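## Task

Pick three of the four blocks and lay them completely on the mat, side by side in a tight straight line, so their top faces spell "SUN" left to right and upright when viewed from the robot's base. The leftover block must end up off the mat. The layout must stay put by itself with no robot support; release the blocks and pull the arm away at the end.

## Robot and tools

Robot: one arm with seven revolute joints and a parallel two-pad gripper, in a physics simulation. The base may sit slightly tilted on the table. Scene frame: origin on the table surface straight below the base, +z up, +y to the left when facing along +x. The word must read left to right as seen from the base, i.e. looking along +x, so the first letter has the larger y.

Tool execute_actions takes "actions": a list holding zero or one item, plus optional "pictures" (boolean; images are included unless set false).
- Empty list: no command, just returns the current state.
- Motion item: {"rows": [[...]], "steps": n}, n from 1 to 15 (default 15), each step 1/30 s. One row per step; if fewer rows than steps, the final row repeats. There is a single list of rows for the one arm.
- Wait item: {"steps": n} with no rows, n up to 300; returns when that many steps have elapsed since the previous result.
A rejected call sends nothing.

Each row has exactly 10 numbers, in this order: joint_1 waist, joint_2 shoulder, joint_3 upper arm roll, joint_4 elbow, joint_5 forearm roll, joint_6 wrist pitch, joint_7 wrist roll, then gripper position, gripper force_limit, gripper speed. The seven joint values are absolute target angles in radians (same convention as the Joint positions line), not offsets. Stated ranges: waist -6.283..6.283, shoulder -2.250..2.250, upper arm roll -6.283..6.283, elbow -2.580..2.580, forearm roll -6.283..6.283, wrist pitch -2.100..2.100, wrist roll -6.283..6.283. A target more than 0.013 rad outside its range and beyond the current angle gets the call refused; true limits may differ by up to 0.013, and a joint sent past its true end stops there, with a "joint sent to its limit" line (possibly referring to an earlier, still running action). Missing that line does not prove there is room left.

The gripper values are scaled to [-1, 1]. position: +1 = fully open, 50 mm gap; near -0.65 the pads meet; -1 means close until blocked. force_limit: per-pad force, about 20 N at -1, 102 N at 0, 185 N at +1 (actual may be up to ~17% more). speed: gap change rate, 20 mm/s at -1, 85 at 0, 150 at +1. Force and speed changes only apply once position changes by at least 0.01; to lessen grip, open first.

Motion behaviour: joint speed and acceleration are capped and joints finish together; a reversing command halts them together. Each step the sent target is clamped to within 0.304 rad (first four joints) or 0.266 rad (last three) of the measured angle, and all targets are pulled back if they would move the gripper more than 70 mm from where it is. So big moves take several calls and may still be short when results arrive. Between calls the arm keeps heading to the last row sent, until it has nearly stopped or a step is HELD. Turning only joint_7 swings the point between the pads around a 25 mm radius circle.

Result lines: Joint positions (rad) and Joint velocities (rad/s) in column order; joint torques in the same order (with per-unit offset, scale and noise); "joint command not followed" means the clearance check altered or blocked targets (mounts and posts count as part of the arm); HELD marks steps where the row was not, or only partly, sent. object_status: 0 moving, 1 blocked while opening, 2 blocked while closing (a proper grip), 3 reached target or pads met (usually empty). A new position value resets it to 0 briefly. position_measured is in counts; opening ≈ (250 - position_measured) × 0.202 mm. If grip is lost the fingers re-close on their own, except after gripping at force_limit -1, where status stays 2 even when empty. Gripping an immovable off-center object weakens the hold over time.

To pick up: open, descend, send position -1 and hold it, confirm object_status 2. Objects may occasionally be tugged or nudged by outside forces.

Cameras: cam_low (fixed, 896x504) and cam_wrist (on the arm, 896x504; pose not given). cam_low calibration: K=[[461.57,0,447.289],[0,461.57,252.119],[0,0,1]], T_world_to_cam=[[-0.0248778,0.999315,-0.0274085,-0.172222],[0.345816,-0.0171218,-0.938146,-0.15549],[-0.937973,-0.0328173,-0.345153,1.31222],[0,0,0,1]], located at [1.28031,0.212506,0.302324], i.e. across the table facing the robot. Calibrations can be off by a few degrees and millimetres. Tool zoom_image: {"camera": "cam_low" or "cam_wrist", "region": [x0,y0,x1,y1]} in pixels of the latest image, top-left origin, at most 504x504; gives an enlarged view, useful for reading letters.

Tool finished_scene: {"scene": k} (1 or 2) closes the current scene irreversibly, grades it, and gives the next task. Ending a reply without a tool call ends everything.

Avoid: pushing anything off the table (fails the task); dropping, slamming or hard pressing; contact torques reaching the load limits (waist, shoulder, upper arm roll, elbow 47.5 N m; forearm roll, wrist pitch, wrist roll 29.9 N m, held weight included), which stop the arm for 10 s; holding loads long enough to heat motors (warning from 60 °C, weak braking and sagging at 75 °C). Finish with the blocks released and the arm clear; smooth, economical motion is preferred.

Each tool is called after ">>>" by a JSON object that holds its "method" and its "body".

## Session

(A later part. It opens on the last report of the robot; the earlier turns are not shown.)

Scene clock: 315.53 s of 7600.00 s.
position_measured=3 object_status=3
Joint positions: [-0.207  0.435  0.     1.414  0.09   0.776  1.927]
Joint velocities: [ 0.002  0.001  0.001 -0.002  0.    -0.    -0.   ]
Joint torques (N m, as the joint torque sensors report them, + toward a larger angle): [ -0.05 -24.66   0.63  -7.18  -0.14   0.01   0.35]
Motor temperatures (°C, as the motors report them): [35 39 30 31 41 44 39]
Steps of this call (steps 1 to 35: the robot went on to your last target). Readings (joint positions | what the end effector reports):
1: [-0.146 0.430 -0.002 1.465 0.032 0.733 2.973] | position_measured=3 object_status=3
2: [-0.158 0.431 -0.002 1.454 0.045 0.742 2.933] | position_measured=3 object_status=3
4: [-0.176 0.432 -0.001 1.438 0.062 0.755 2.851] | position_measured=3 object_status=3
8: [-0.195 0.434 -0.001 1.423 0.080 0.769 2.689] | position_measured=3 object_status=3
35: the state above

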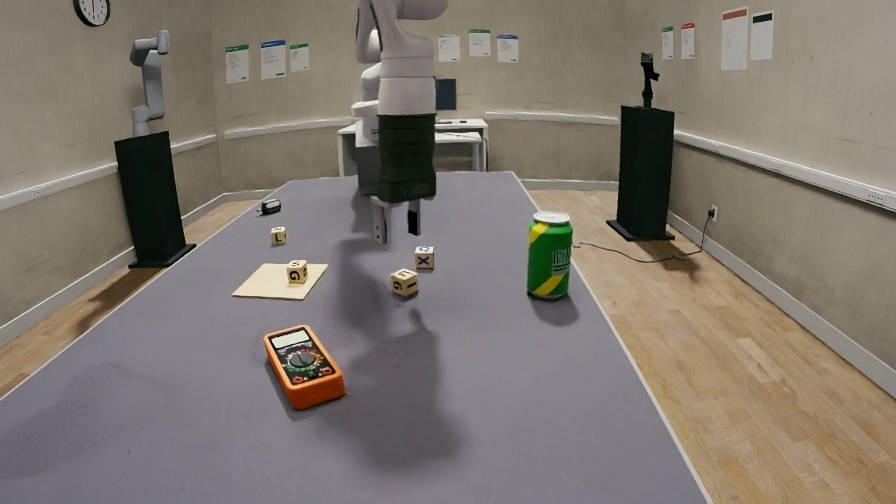

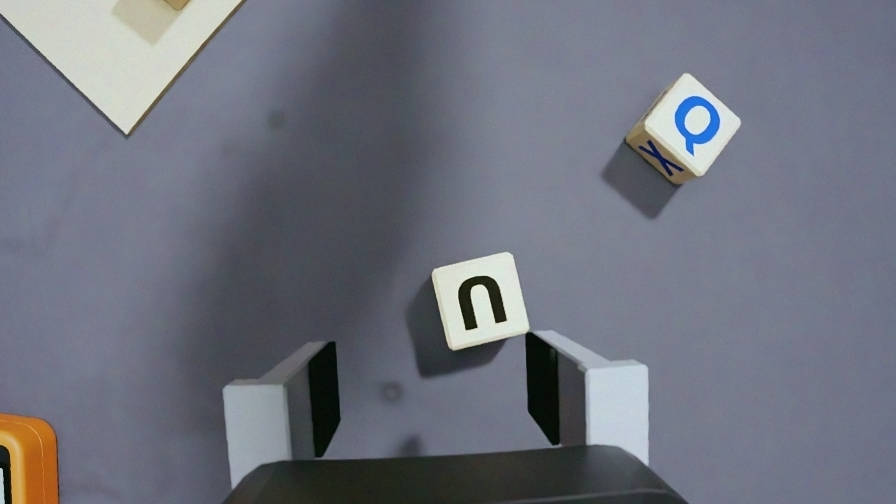

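>>> {"method": "execute_actions", "body": {"actions": [{"rows":[[-0.153,0.49,0,1.535,0.0655,0.596,0.584,1,-0.6,0]],"steps":15}], "pictures": false}}

>>> {"method": "execute_actions", "body": {"actions": [{"steps":30}]}}

Scene clock: 341.63 s of 7600.00 s.
position_measured=3 object_status=3
Joint positions: [-0.157  0.487  0.     1.529  0.067  0.606  1.421]
Joint velocities: [ 0.025  0.025 -0.001  0.052 -0.009 -0.075 -1.216]
Joint torques (N m, as the joint torque sensors report them, + toward a larger angle): [ -0.23 -24.41   1.04  -6.51  -0.43  -0.06   0.17]
Motor temperatures (°C, as the motors report them): [35 39 30 31 41 44 39]
Steps of this call (steps 1 to 15: the robot went on to your last target; steps 16 to 90: nothing new was sent; then 22.60 s passed at rest; steps 91 to 105: all 15 steps of this action). Readings (joint positions | what the end effector reports):
91: [-0.206 0.435 -0.000 1.415 0.090 0.775 1.926] | position_measured=3 object_status=3
92: [-0.204 0.437 -0.001 1.419 0.089 0.768 1.916] | position_measured=3 object_status=3
94: [-0.192 0.448 -0.001 1.441 0.084 0.733 1.866] | position_measured=3 object_status=3
98: [-0.170 0.473 0.001 1.497 0.073 0.654 1.706] | position_measured=3 object_status=3
105: the state above

Scene clock: 342.63 s of 7600.00 s.
position_measured=3 object_status=3
Joint positions: [-0.153  0.49   0.     1.535  0.066  0.596  0.584]
Joint velocities: [ 0.002 -0.     0.     0.     0.001  0.    -0.   ]
Joint torques (N m, as the joint torque sensors report them, + toward a larger angle): [  0.51 -24.04   0.82  -5.84  -0.26  -0.12   0.39]
Motor temperatures (°C, as the motors report them): [35 39 30 31 41 44 39]
Steps of this call (steps 1 to 30: the robot went on to your last target). Readings (joint positions | what the end effector reports):
1: [-0.156 0.488 0.000 1.530 0.067 0.604 1.381] | position_measured=3 object_status=3
2: [-0.155 0.488 0.000 1.531 0.066 0.602 1.340] | position_measured=3 object_status=3
4: [-0.154 0.489 0.000 1.533 0.066 0.600 1.259] | position_measured=3 object_status=3
8: [-0.154 0.490 0.000 1.534 0.066 0.597 1.096] | position_measured=3 object_status=3
30: the state above

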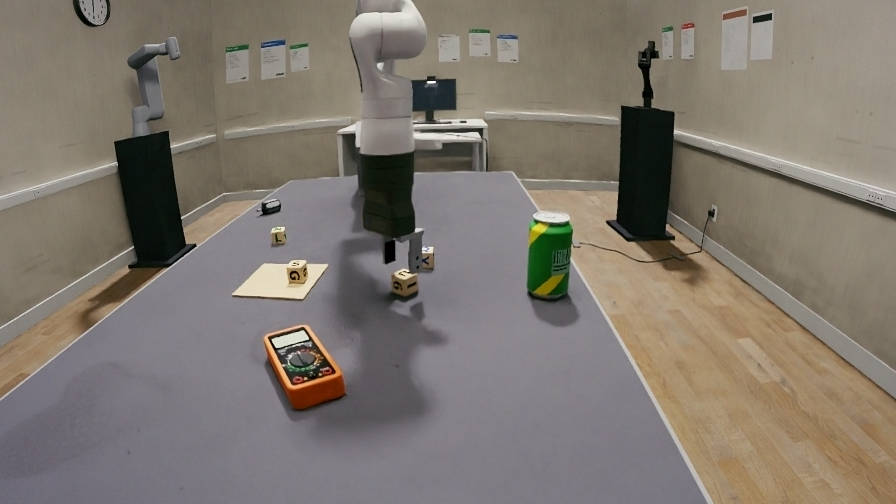

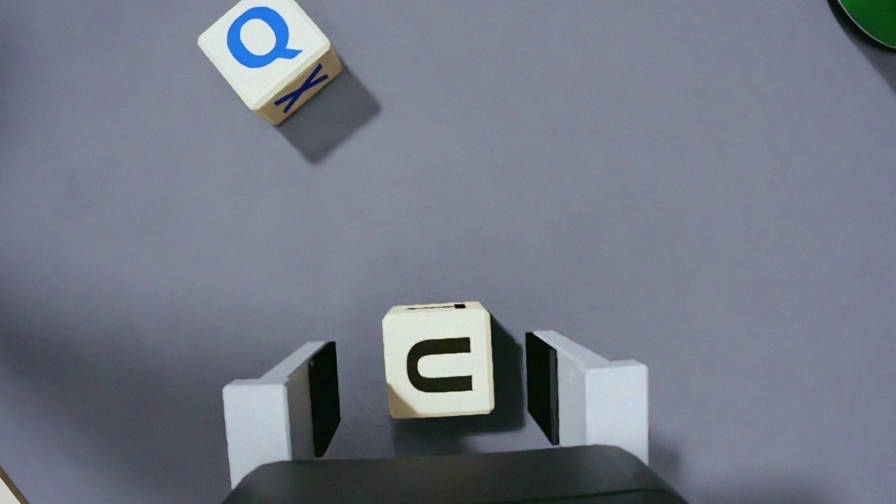

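>>> {"method": "execute_actions", "body": {"actions": [{"rows":[[-0.151,0.567,0,1.5185,0.0686,0.536,0.565,1,-0.6,0]],"steps":15}]}}

Scene clock: 346.83 s of 7600.00 s.
position_measured=3 object_status=3
Joint positions: [-0.151  0.566  0.     1.519  0.069  0.536  0.565]
Joint velocities: [ 0.001  0.006 -0.     0.001  0.001  0.     0.   ]
Joint torques (N m, as the joint torque sensors report them, + toward a larger angle): [  0.45 -24.78   0.86  -5.42  -0.29  -0.11   0.28]
Motor temperatures (°C, as the motors report them): [35 39 30 31 41 44 39]
Steps of this call (steps 1 to 15: the robot went on to your last target; steps 16 to 90: nothing new was sent; then 0.70 s passed at rest; steps 91 to 105: all 15 steps of this action). Readings (joint positions | what the end effector reports):
91: [-0.153 0.491 -0.000 1.535 0.066 0.595 0.584] | position_measured=3 object_status=3
92: [-0.153 0.498 0.000 1.533 0.066 0.591 0.583] | position_measured=3 object_status=3
94: [-0.152 0.527 0.000 1.526 0.067 0.571 0.576] | position_measured=3 object_status=3
98: [-0.151 0.563 -0.000 1.520 0.069 0.537 0.565] | position_measured=3 object_status=3
105: the state above

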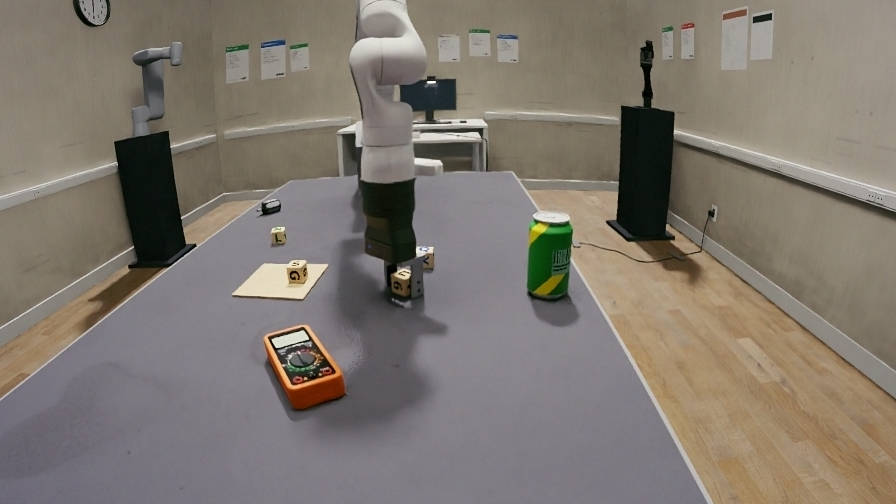

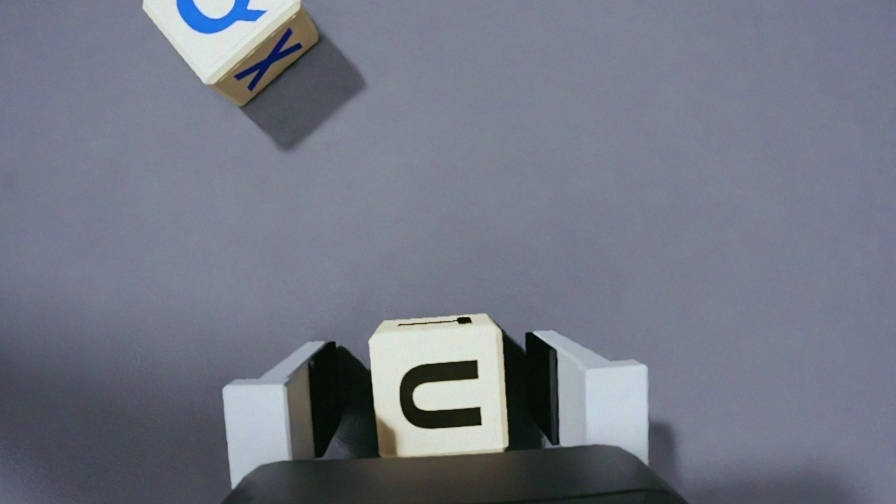

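>>> {"method": "execute_actions", "body": {"actions": [{"rows":[[-0.151,0.559,0,1.5205,0.0682,0.542,0.565,1,-0.6,0],[-0.151,0.559,0,1.5205,0.0682,0.542,0.565,1,-0.6,0],[-0.151,0.559,0,1.5205,0.0682,0.542,0.565,1,-0.6,0],[-0.151,0.559,0,1.5205,0.0682,0.542,0.565,1,-0.6,0],[-0.151,0.559,0,1.5205,0.0682,0.542,0.565,-1,-0.6,0]],"steps":15}], "pictures": false}}

>>> {"method": "execute_actions", "body": {"actions": [{"rows":[[-0.157,0.39,0,1.555,0.062,0.68,0.565,-1,-0.6,0]],"steps":15}], "pictures": false}}

>>> {"method": "execute_actions", "body": {"actions": [{"rows":[[0.3586,0.4574,0,1.7176,-0.4341,0.528,0.537,-1,-0.6,0]],"steps":15}], "pictures": false}}

>>> {"method": "execute_actions", "body": {"actions": [{"steps":20}]}}

Scene clock: 378.03 s of 7600.00 s.
position_measured=105 object_status=0
Joint positions: [-0.151  0.559 -0.     1.52   0.068  0.542  0.565]
Joint velocities: [ 0.    -0.001  0.001  0.     0.001  0.    -0.   ]
Joint torques (N m, as the joint torque sensors report them, + toward a larger angle): [  0.45 -24.32   0.86  -5.45  -0.24  -0.05   0.26]
Motor temperatures (°C, as the motors report them): [35 39 30 31 41 44 39]
Steps of this call (steps 1 to 15: the robot went on to your last target; steps 16 to 90: nothing new was sent; then 27.70 s passed at rest; steps 91 to 105: all 15 steps of this action). Readings (joint positions | what the end effector reports):
91: [-0.151 0.566 -0.000 1.519 0.069 0.537 0.565] | position_measured=3 object_status=3
92: [-0.151 0.563 -0.000 1.520 0.068 0.539 0.565] | position_measured=3 object_status=3
94: [-0.151 0.560 0.000 1.520 0.068 0.541 0.565] | position_measured=3 object_status=3
98: [-0.151 0.559 0.000 1.520 0.068 0.542 0.565] | position_measured=56 object_status=0
105: the state above

Scene clock: 378.53 s of 7600.00 s.
position_measured=105 object_status=2
Joint positions: [-0.157  0.393  0.     1.555  0.062  0.68   0.565]
Joint velocities: [-0.002 -0.023 -0.001  0.002  0.001 -0.001  0.   ]
Joint torques (N m, as the joint torque sensors report them, + toward a larger angle): [  0.33 -24.06   0.74  -6.66  -0.22  -0.14   0.31]
Motor temperatures (°C, as the motors report them): [35 39 30 31 41 44 39]
Steps of this call (steps 1 to 15: all 15 steps of this action). Readings (joint positions | what the end effector reports):
1: [-0.151 0.558 -0.000 1.521 0.068 0.543 0.565] | position_measured=105 object_status=0
2: [-0.151 0.551 -0.000 1.523 0.068 0.547 0.565] | position_measured=105 object_status=0
4: [-0.152 0.522 -0.000 1.529 0.067 0.569 0.565] | position_measured=105 object_status=2
8: [-0.156 0.426 -0.000 1.546 0.063 0.648 0.565] | position_measured=105 object_status=2
15: the state above

Scene clock: 379.03 s of 7600.00 s.
position_measured=105 object_status=2
Joint positions: [ 0.197  0.443 -0.001  1.679 -0.253  0.562  0.544]
Joint velocities: [ 0.92   0.087  0.007  0.216 -1.008 -0.197 -0.037]
Joint torques (N m, as the joint torque sensors report them, + toward a larger angle): [  3.67 -23.25   2.    -4.98  -0.28   0.17   0.14]
Motor temperatures (°C, as the motors report them): [35 39 30 31 41 44 39]
Steps of this call (steps 1 to 15: all 15 steps of this action). Readings (joint positions | what the end effector reports):
1: [-0.155 0.393 -0.000 1.555 0.061 0.679 0.565] | position_measured=105 object_status=2
2: [-0.149 0.394 -0.002 1.558 0.056 0.675 0.564] | position_measured=105 object_status=2
4: [-0.119 0.400 -0.004 1.571 0.033 0.660 0.562] | position_measured=105 object_status=2
8: [-0.010 0.420 -0.001 1.621 -0.059 0.615 0.554] | position_measured=105 object_status=2
15: the state above

Scene clock: 379.70 s of 7600.00 s.
position_measured=105 object_status=2
Joint positions: [ 0.358  0.457  0.     1.718 -0.434  0.528  0.537]
Joint velocities: [ 0.003 -0.001 -0.001  0.     0.001  0.    -0.001]
Joint torques (N m, as the joint torque sensors report them, + toward a larger angle): [  5.17 -21.76   3.38  -4.93  -0.26  -0.13   0.26]
Motor temperatures (°C, as the motors report them): [35 39 30 31 41 44 39]
Steps of this call (steps 1 to 20: the robot went on to your last target). Readings (joint positions | what the end effector reports):
1: [0.228 0.446 -0.001 1.686 -0.287 0.556 0.542] | position_measured=105 object_status=2
2: [0.258 0.449 -0.000 1.694 -0.321 0.549 0.541] | position_measured=105 object_status=2
4: [0.307 0.453 0.002 1.706 -0.379 0.538 0.539] | position_measured=105 object_status=2
8: [0.350 0.457 0.003 1.717 -0.432 0.528 0.537] | position_measured=105 object_status=2
20: the state above

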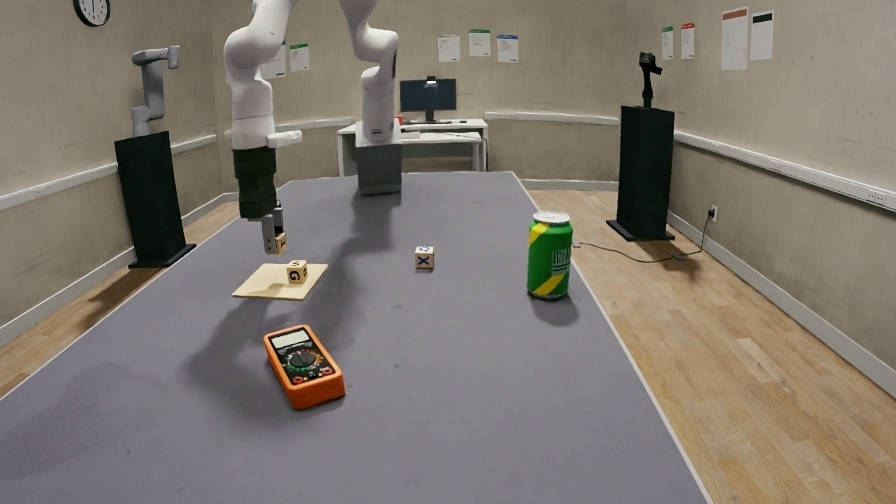

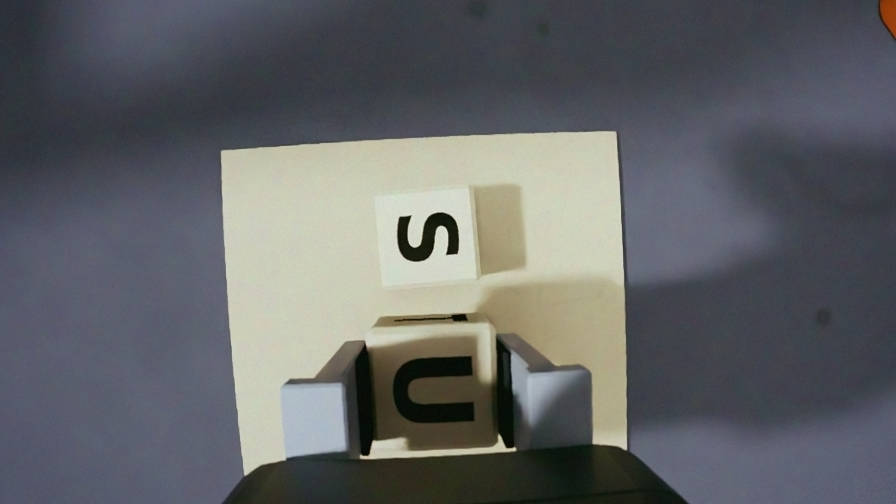

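>>> {"method": "execute_actions", "body": {"actions": [{"rows":[[0.3416,0.535,0,1.7055,-0.4755,0.4635,0.572,-1,-0.6,0]],"steps":15}]}}

Scene clock: 383.50 s of 7600.00 s.
position_measured=105 object_status=2
Joint positions: [ 0.342  0.534  0.     1.706 -0.475  0.464  0.572]
Joint velocities: [-0.002  0.005 -0.001 -0.    -0.001  0.     0.001]
Joint torques (N m, as the joint torque sensors report them, + toward a larger angle): [  5.47 -22.11   3.17  -4.45  -0.32  -0.16   0.3 ]
Motor temperatures (°C, as the motors report them): [35 39 30 31 41 44 39]
Steps of this call (steps 1 to 15: the robot went on to your last target; steps 16 to 90: nothing new was sent; then 0.30 s passed at rest; steps 91 to 105: all 15 steps of this action). Readings (joint positions | what the end effector reports):
91: [0.358 0.459 0.000 1.717 -0.435 0.527 0.537] | position_measured=105 object_status=2
92: [0.357 0.465 0.000 1.716 -0.437 0.523 0.540] | position_measured=105 object_status=2
94: [0.350 0.495 0.001 1.711 -0.451 0.501 0.551] | position_measured=105 object_status=2
98: [0.342 0.531 -0.001 1.707 -0.475 0.465 0.571] | position_measured=105 object_status=2
105: the state above

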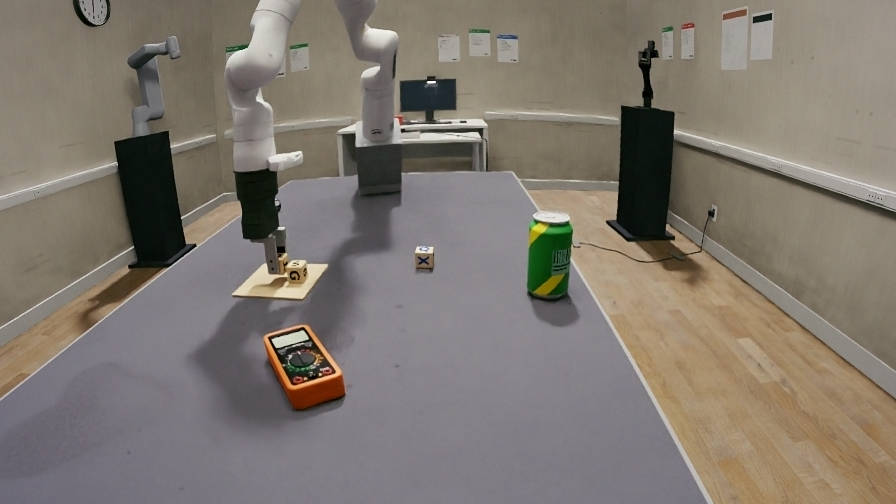

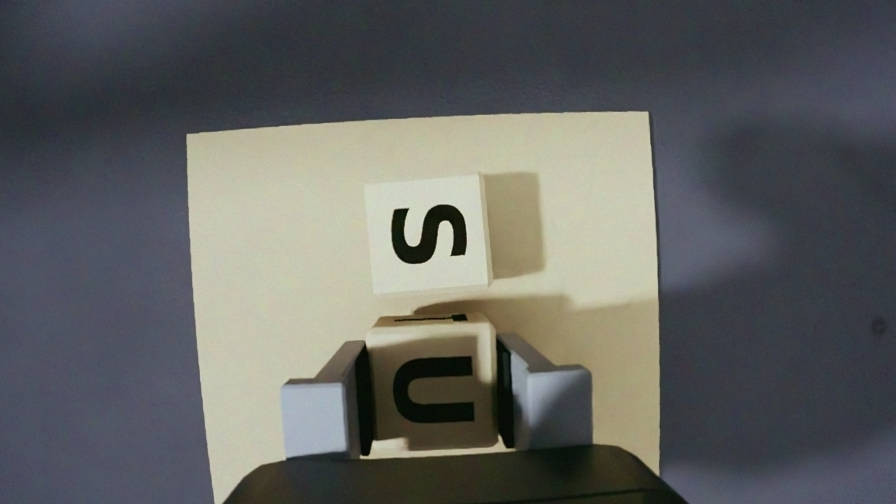

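>>> {"method": "execute_actions", "body": {"actions": [{"rows":[[0.333,0.534,0,1.7085,-0.4655,0.4615,0.555,-1,-0.6,0],[0.333,0.534,0,1.7085,-0.4655,0.4615,0.555,-1,-0.6,0],[0.333,0.534,0,1.7085,-0.4655,0.4615,0.555,-1,-0.6,0],[0.333,0.534,0,1.7085,-0.4655,0.4615,0.555,-1,-0.6,0],[0.3284,0.555,0,1.705,-0.4766,0.444,0.565,-1,-0.6,0]],"steps":15}]}}

Scene clock: 401.33 s of 7600.00 s.
position_measured=105 object_status=2
Joint positions: [ 0.329  0.555  0.     1.705 -0.477  0.444  0.565]
Joint velocities: [-0.001  0.002  0.     0.001 -0.001  0.     0.002]
Joint torques (N m, as the joint torque sensors report them, + toward a larger angle): [  4.46 -22.28   3.22  -4.27  -0.23  -0.18   0.38]
Motor temperatures (°C, as the motors report them): [35 39 30 31 41 44 39]
Steps of this call (steps 1 to 15: the robot went on to your last target; steps 16 to 90: nothing new was sent; then 14.33 s passed at rest; steps 91 to 105: all 15 steps of this action). Readings (joint positions | what the end effector reports):
91: [0.340 0.535 0.000 1.706 -0.475 0.463 0.571] | position_measured=105 object_status=2
92: [0.337 0.534 0.001 1.707 -0.471 0.462 0.565] | position_measured=105 object_status=2
94: [0.334 0.534 -0.000 1.708 -0.467 0.462 0.557] | position_measured=105 object_status=2
98: [0.329 0.553 -0.000 1.706 -0.475 0.447 0.564] | position_measured=105 object_status=2
105: the state above

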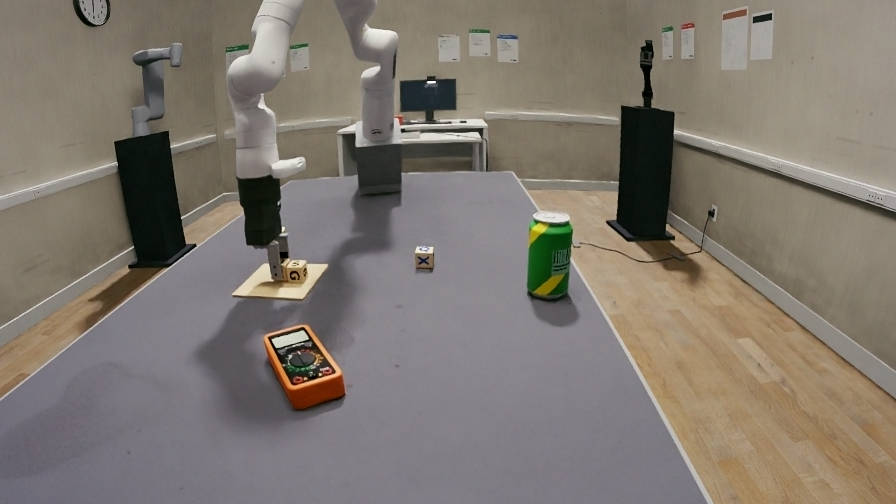

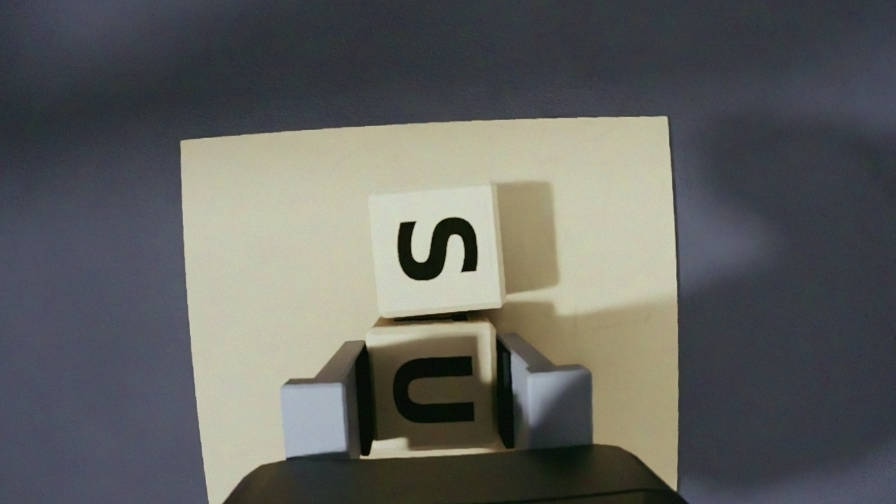

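>>> {"method": "execute_actions", "body": {"actions": [{"rows":[[0.3274,0.557,0,1.695,-0.4686,0.451,0.556,-1,-0.6,0],[0.3274,0.557,0,1.695,-0.4686,0.451,0.556,-1,-0.6,0],[0.3274,0.557,0,1.695,-0.4686,0.451,0.556,-1,-0.6,0],[0.3274,0.557,0,1.695,-0.4686,0.451,0.556,-1,-0.6,0],[0.3274,0.557,0,1.695,-0.4686,0.451,0.556,-1,-0.6,0],[0.3265,0.5612,0,1.6943,-0.4708,0.4475,0.558,-1,-0.6,0]],"steps":15}]}}

Scene clock: 413.20 s of 7600.00 s.
position_measured=105 object_status=2
Joint positions: [ 0.327  0.561  0.     1.694 -0.471  0.448  0.558]
Joint velocities: [-0.    -0.002  0.002  0.    -0.003 -0.     0.   ]
Joint torques (N m, as the joint torque sensors report them, + toward a larger angle): [  4.94 -22.43   3.25  -4.21  -0.26  -0.23   0.33]
Motor temperatures (°C, as the motors report them): [35 40 30 31 41 44 39]
Steps of this call (steps 1 to 15: the robot went on to your last target; steps 16 to 90: nothing new was sent; then 8.37 s passed at rest; steps 91 to 105: all 15 steps of this action). Readings (joint positions | what the end effector reports):
91: [0.328 0.555 0.000 1.704 -0.476 0.445 0.564] | position_measured=105 object_status=2
92: [0.328 0.556 0.000 1.701 -0.473 0.447 0.561] | position_measured=105 object_status=2
94: [0.328 0.557 -0.000 1.696 -0.470 0.450 0.557] | position_measured=105 object_status=2
98: [0.327 0.560 -0.000 1.695 -0.470 0.448 0.558] | position_measured=105 object_status=2
105: the state above

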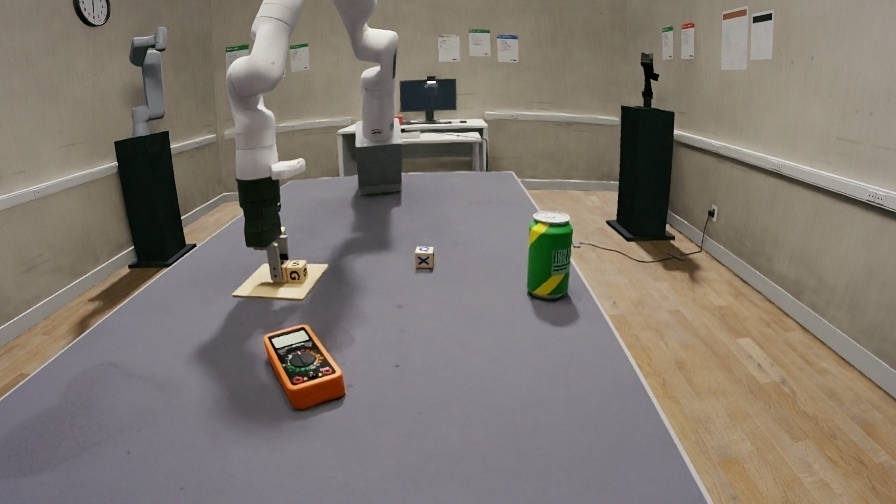

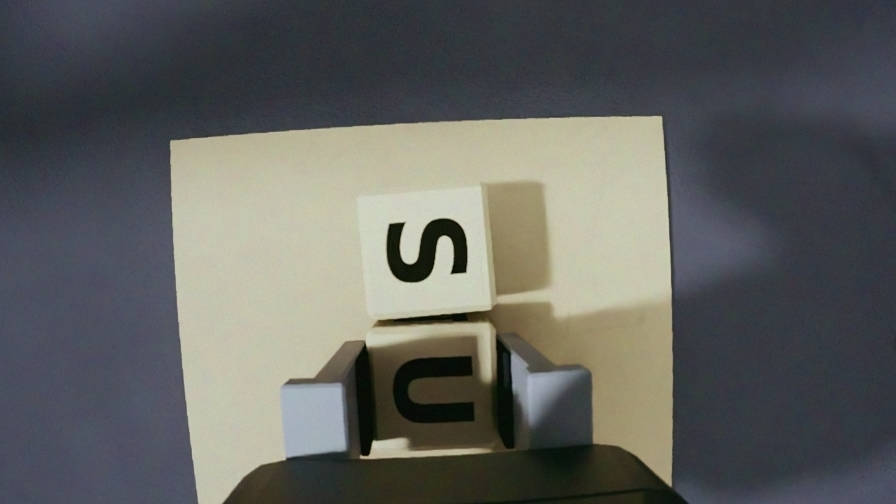

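Aligned. Lower 2 mm more.

>>> {"method": "execute_actions", "body": {"actions": [{"rows":[[0.3256,0.5654,0,1.6936,-0.473,0.444,0.56,-1,-0.6,0]],"steps":10}], "pictures": false}}

Scene clock: 416.50 s of 7600.00 s.
position_measured=105 object_status=2
Joint positions: [ 0.326  0.562  0.     1.694 -0.473  0.446  0.56 ]
Joint velocities: [ 0.001  0.     0.001  0.001 -0.    -0.     0.001]
Joint torques (N m, as the joint torque sensors report them, + toward a larger angle): [  4.5  -19.88   2.91  -4.63  -0.37  -0.9    0.3 ]
Motor temperatures (°C, as the motors report them): [35 40 30 31 41 44 39]
Steps of this call (steps 1 to 15: the robot went on to your last target; steps 16 to 89: nothing new was sent; steps 90 to 99: all 10 steps of this action). Readings (joint positions | what the end effector reports):
90: [0.326 0.562 0.000 1.694 -0.471 0.447 0.558] | position_measured=105 object_status=2
91: [0.326 0.563 0.000 1.694 -0.472 0.446 0.559] | position_measured=105 object_status=2
93: [0.326 0.563 0.000 1.694 -0.473 0.446 0.560] | position_measured=105 object_status=2
97: [0.326 0.562 0.000 1.694 -0.473 0.446 0.560] | position_measured=105 object_status=2
99: the state above

>>> {"method": "execute_actions", "body": {"actions": [{"rows":[[0.3264,0.5617,0,1.6942,-0.471,0.447,0.558,1,-0.6,0]],"steps":11}], "pictures": false}}

>>> {"method": "execute_actions", "body": {"actions": [{"rows":[[0.352,0.446,0,1.712,-0.41,0.543,0.506,1,-0.6,0]],"steps":12}]}}

>>> {"method": "execute_actions", "body": {"actions": [{"rows":[[0.772,0.409,0,2.194,-1.161,0.422,1.678,1,-0.6,0]],"steps":15}], "pictures": false}}

>>> {"method": "execute_actions", "body": {"actions": [{"steps":30}]}}

Scene clock: 434.87 s of 7600.00 s.
position_measured=3 object_status=0
Joint positions: [ 0.326  0.562 -0.     1.694 -0.471  0.447  0.558]
Joint velocities: [-0.     0.001  0.     0.    -0.    -0.     0.   ]
Joint torques (N m, as the joint torque sensors report them, + toward a larger angle): [  4.86 -22.23   3.15  -4.25  -0.19  -0.1    0.32]
Motor temperatures (°C, as the motors report them): [35 39 30 31 41 44 39]
Steps of this call (steps 1 to 15: the robot went on to your last target; steps 16 to 90: nothing new was sent; then 15.00 s passed at rest; steps 91 to 101: all 11 steps of this action). Readings (joint positions | what the end effector reports):
91: [0.326 0.562 0.000 1.694 -0.473 0.446 0.560] | position_measured=95 object_status=0
92: [0.327 0.561 0.000 1.694 -0.472 0.446 0.559] | position_measured=81 object_status=0
94: [0.327 0.561 0.000 1.694 -0.471 0.447 0.558] | position_measured=53 object_status=0
98: [0.326 0.562 -0.000 1.694 -0.471 0.447 0.558] | position_measured=4 object_status=0
101: the state above

Scene clock: 435.27 s of 7600.00 s.
position_measured=3 object_status=3
Joint positions: [ 0.351  0.449  0.     1.712 -0.41   0.543  0.506]
Joint velocities: [ 0.005 -0.027 -0.006  0.008 -0.     0.004  0.   ]
Joint torques (N m, as the joint torque sensors report them, + toward a larger angle): [  4.61 -22.14   2.8   -5.34  -0.27  -0.14   0.34]
Motor temperatures (°C, as the motors report them): [35 39 30 31 41 44 39]
Steps of this call (steps 1 to 12: all 12 steps of this action). Readings (joint positions | what the end effector reports):
1: [0.327 0.560 -0.000 1.694 -0.471 0.448 0.558] | position_measured=3 object_status=0
2: [0.328 0.554 -0.000 1.696 -0.468 0.452 0.555] | position_measured=3 object_status=0
4: [0.335 0.524 -0.001 1.701 -0.454 0.474 0.544] | position_measured=3 object_status=3
8: [0.350 0.457 0.001 1.709 -0.415 0.534 0.510] | position_measured=3 object_status=3
12: the state above

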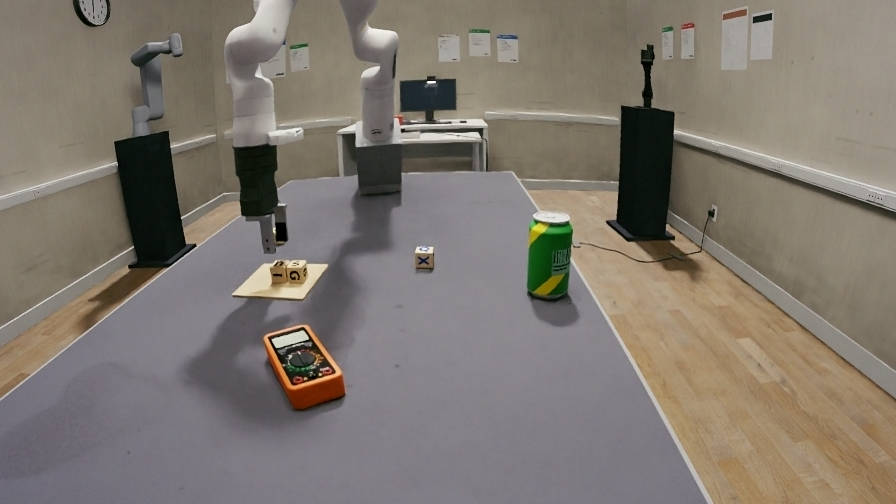

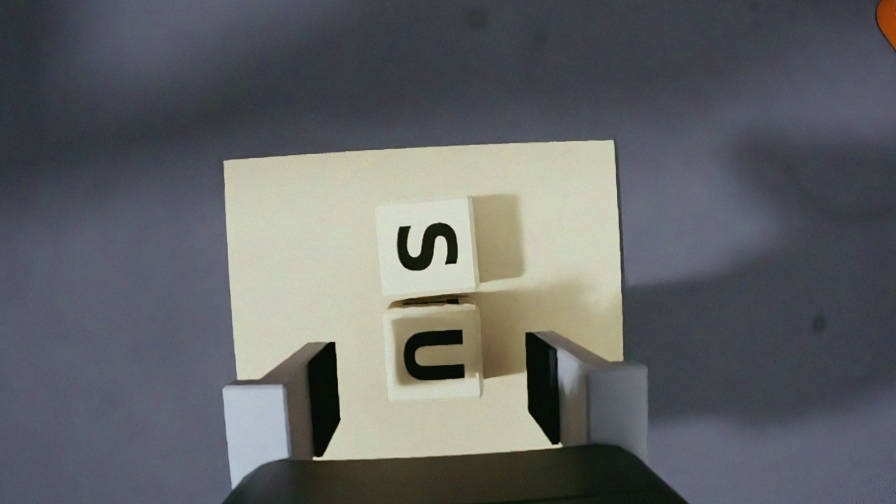

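Scene clock: 435.77 s of 7600.00 s.
position_measured=3 object_status=3
Joint positions: [ 0.644  0.419  0.     2.025 -0.702  0.454  0.797]
Joint velocities: [ 0.681 -0.053 -0.     0.879 -1.069 -0.166  1.071]
Joint torques (N m, as the joint torque sensors report them, + toward a larger angle): [  6.07 -18.04   4.03  -3.16   0.13  -0.04   0.47]
Motor temperatures (°C, as the motors report them): [35 39 30 31 41 44 39]
Steps of this call (steps 1 to 15: all 15 steps of this action). Readings (joint positions | what the end effector reports):
1: [0.353 0.448 -0.000 1.713 -0.411 0.542 0.507] | position_measured=3 object_status=3
2: [0.360 0.447 -0.002 1.718 -0.417 0.539 0.512] | position_measured=3 object_status=3
4: [0.390 0.442 -0.004 1.744 -0.441 0.526 0.536] | position_measured=3 object_status=3
8: [0.488 0.432 -0.001 1.839 -0.525 0.494 0.620] | position_measured=3 object_status=3
15: the state above

Scene clock: 436.77 s of 7600.00 s.
position_measured=3 object_status=3
Joint positions: [ 0.772  0.409  0.     2.194 -1.161  0.422  1.678]
Joint velocities: [-0.    -0.    -0.     0.002  0.001 -0.    -0.   ]
Joint torques (N m, as the joint torque sensors report them, + toward a larger angle): [  5.9  -15.83   4.02  -2.1   -0.22  -0.17   0.35]
Motor temperatures (°C, as the motors report them): [35 39 30 31 41 44 39]
Steps of this call (steps 1 to 30: the robot went on to your last target). Readings (joint positions | what the end effector reports):
1: [0.666 0.418 0.000 2.054 -0.740 0.448 0.836] | position_measured=3 object_status=3
2: [0.685 0.416 0.001 2.081 -0.780 0.443 0.876] | position_measured=3 object_status=3
4: [0.715 0.414 0.002 2.123 -0.861 0.436 0.957] | position_measured=3 object_status=3
8: [0.748 0.412 0.001 2.168 -1.018 0.427 1.119] | position_measured=3 object_status=3
30: the state above

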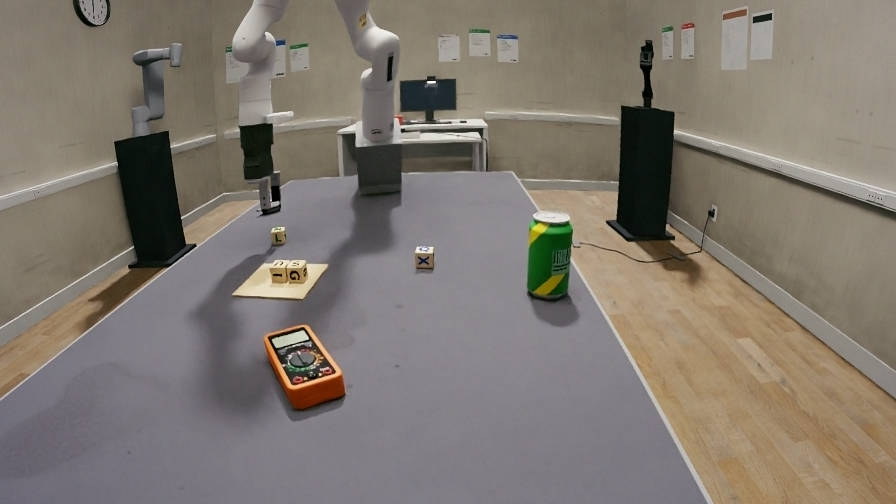

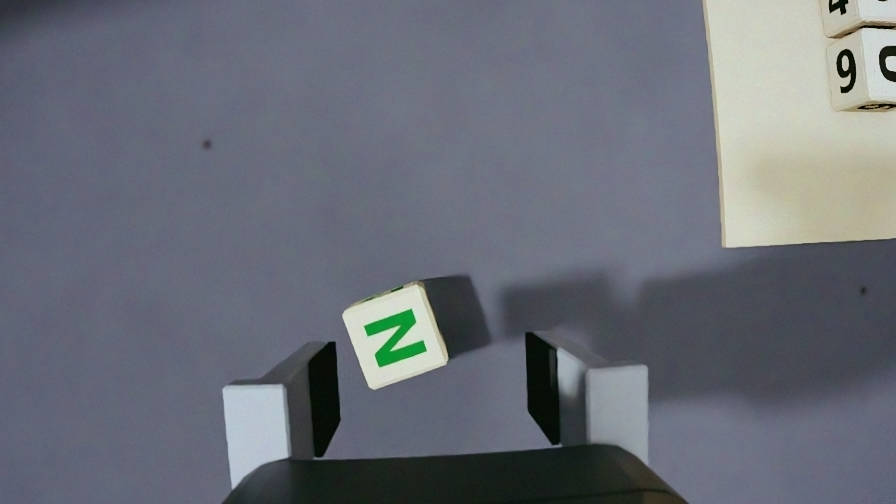

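>>> {"method": "zoom_image", "body": {"camera": "cam_wrist", "region": [320, 260, 470, 410]}}

Region (320, 260, 470, 410) of cam_wrist's 896x504 image, scaled by 3.360.

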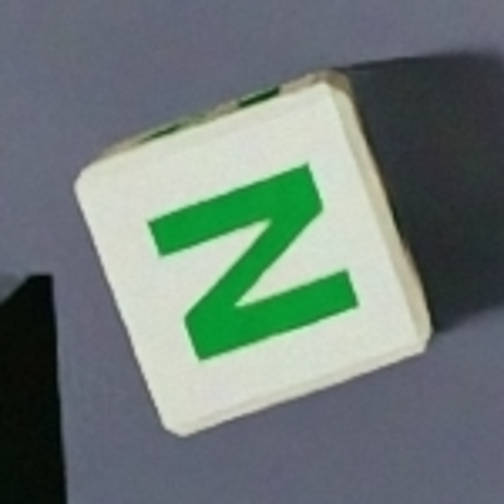

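>>> {"method": "execute_actions", "body": {"actions": [{"rows":[[0.716,0.525,0,2.218,-1.529,0.365,2.357,1,-0.6,0]],"steps":15}], "pictures": false}}

>>> {"method": "execute_actions", "body": {"actions": [{"steps":15}]}}

Scene clock: 474.03 s of 7600.00 s.
position_measured=3 object_status=3
Joint positions: [ 0.72   0.517 -0.     2.217 -1.503  0.368  2.184]
Joint velocities: [-0.028  0.061  0.001  0.01  -0.217 -0.025  1.216]
Joint torques (N m, as the joint torque sensors report them, + toward a larger angle): [  6.09 -16.48   3.78  -0.25  -0.45  -0.35   0.34]
Motor temperatures (°C, as the motors report them): [35 39 30 31 41 44 39]
Steps of this call (steps 1 to 15: the robot went on to your last target; steps 16 to 90: nothing new was sent; then 33.77 s passed at rest; steps 91 to 105: all 15 steps of this action). Readings (joint positions | what the end effector reports):
91: [0.771 0.410 0.000 2.194 -1.163 0.422 1.679] | position_measured=3 object_status=3
92: [0.768 0.416 0.001 2.195 -1.172 0.419 1.689] | position_measured=3 object_status=3
94: [0.756 0.441 0.001 2.199 -1.223 0.408 1.739] | position_measured=3 object_status=3
98: [0.734 0.488 -0.000 2.211 -1.378 0.383 1.899] | position_measured=3 object_status=3
105: the state above

Scene clock: 474.53 s of 7600.00 s.
position_measured=3 object_status=3
Joint positions: [ 0.716  0.525 -0.     2.218 -1.529  0.365  2.357]
Joint velocities: [ 0.001  0.003 -0.     0.001 -0.    -0.    -0.   ]
Joint torques (N m, as the joint torque sensors report them, + toward a larger angle): [  6.19 -16.09   4.03  -0.69  -0.26  -0.23   0.28]
Motor temperatures (°C, as the motors report them): [35 39 30 31 41 44 39]
Steps of this call (steps 1 to 15: the robot went on to your last target). Readings (joint positions | what the end effector reports):
1: [0.719 0.519 -0.000 2.217 -1.510 0.367 2.224] | position_measured=3 object_status=3
2: [0.718 0.521 -0.000 2.217 -1.516 0.367 2.265] | position_measured=3 object_status=3
4: [0.717 0.523 -0.000 2.218 -1.526 0.365 2.330] | position_measured=3 object_status=3
8: [0.716 0.525 -0.000 2.218 -1.529 0.365 2.357] | position_measured=3 object_status=3
15: the state above

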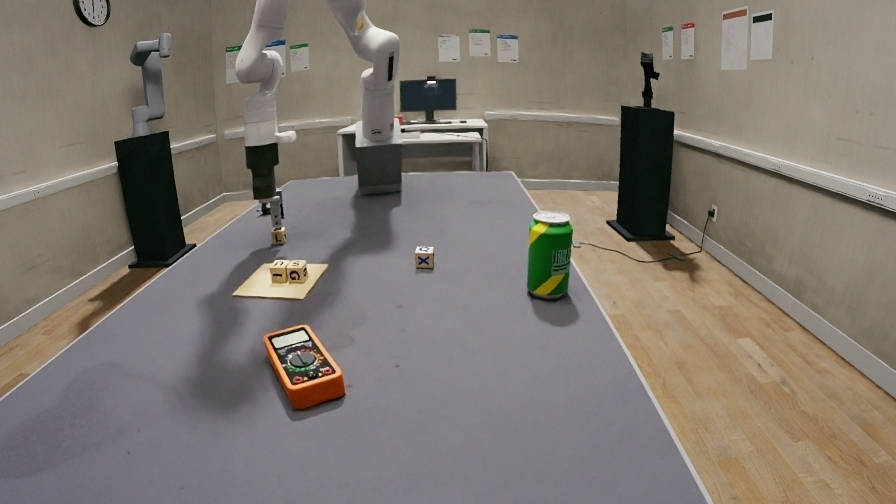

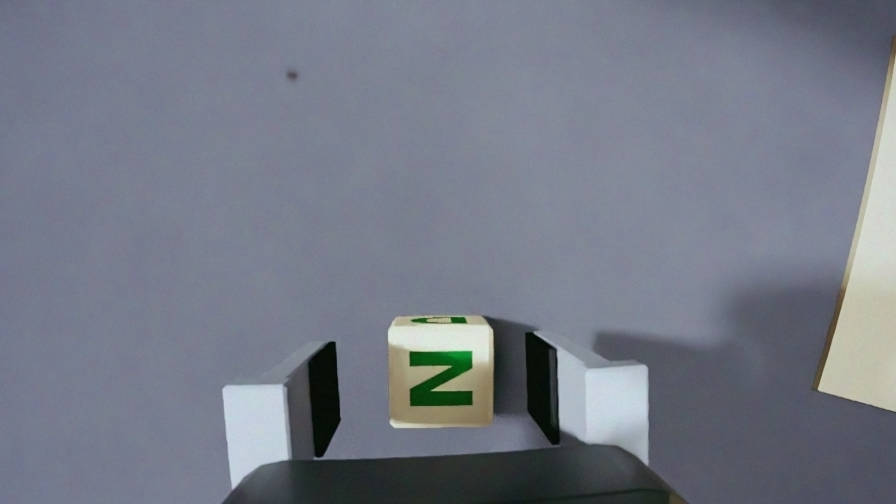

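>>> {"method": "execute_actions", "body": {"actions": [{"rows":[[0.682,0.6156,0,2.2,-1.7546,0.358,2.52,1,-0.6,0]],"steps":15}]}}

Scene clock: 479.07 s of 7600.00 s.
position_measured=3 object_status=3
Joint positions: [ 0.683  0.614 -0.     2.2   -1.755  0.358  2.52 ]
Joint velocities: [-0.004  0.015 -0.     0.001 -0.001  0.    -0.   ]
Joint torques (N m, as the joint torque sensors report them, + toward a larger angle): [  6.33 -16.34   3.87   0.26  -0.25  -0.26   0.38]
Motor temperatures (°C, as the motors report them): [35 39 30 31 41 44 39]
Steps of this call (steps 1 to 15: the robot went on to your last target; steps 16 to 90: nothing new was sent; then 1.03 s passed at rest; steps 91 to 105: all 15 steps of this action). Readings (joint positions | what the end effector reports):
91: [0.716 0.526 0.000 2.218 -1.530 0.365 2.358] | position_measured=3 object_status=3
92: [0.713 0.532 0.000 2.217 -1.540 0.365 2.365] | position_measured=3 object_status=3
94: [0.705 0.555 0.001 2.213 -1.590 0.363 2.401] | position_measured=3 object_status=3
98: [0.686 0.606 -0.000 2.202 -1.731 0.359 2.503] | position_measured=3 object_status=3
105: the state above

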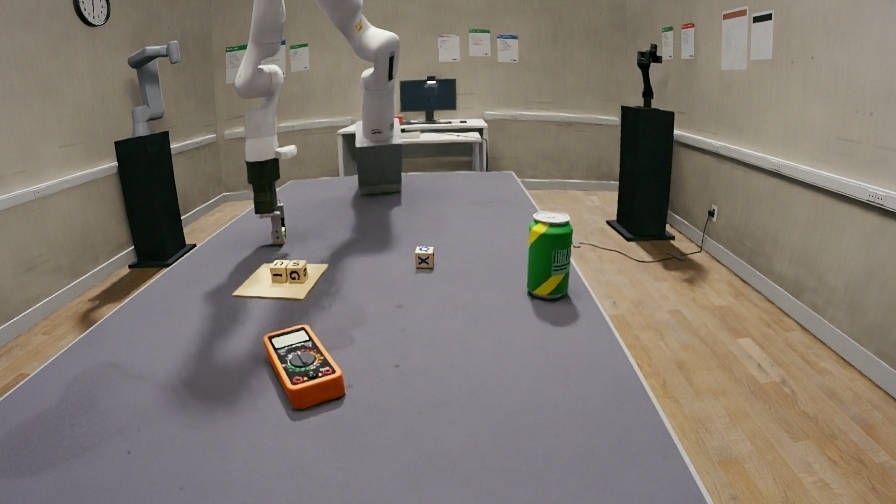

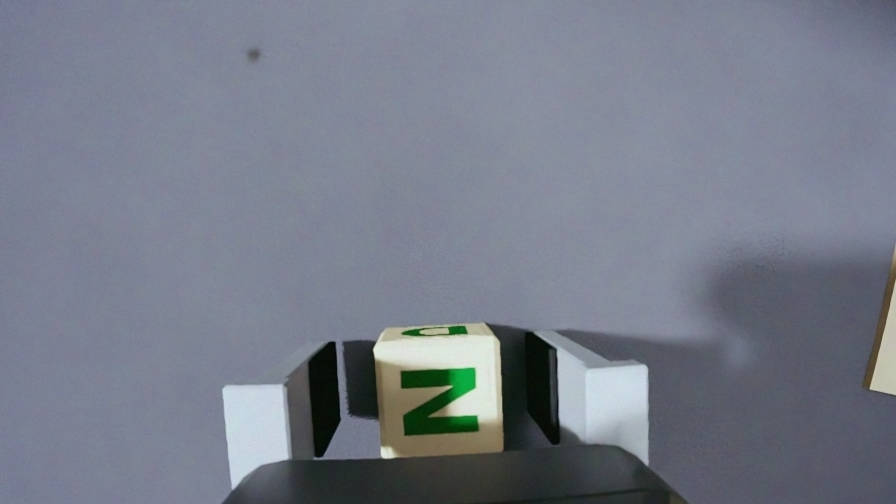

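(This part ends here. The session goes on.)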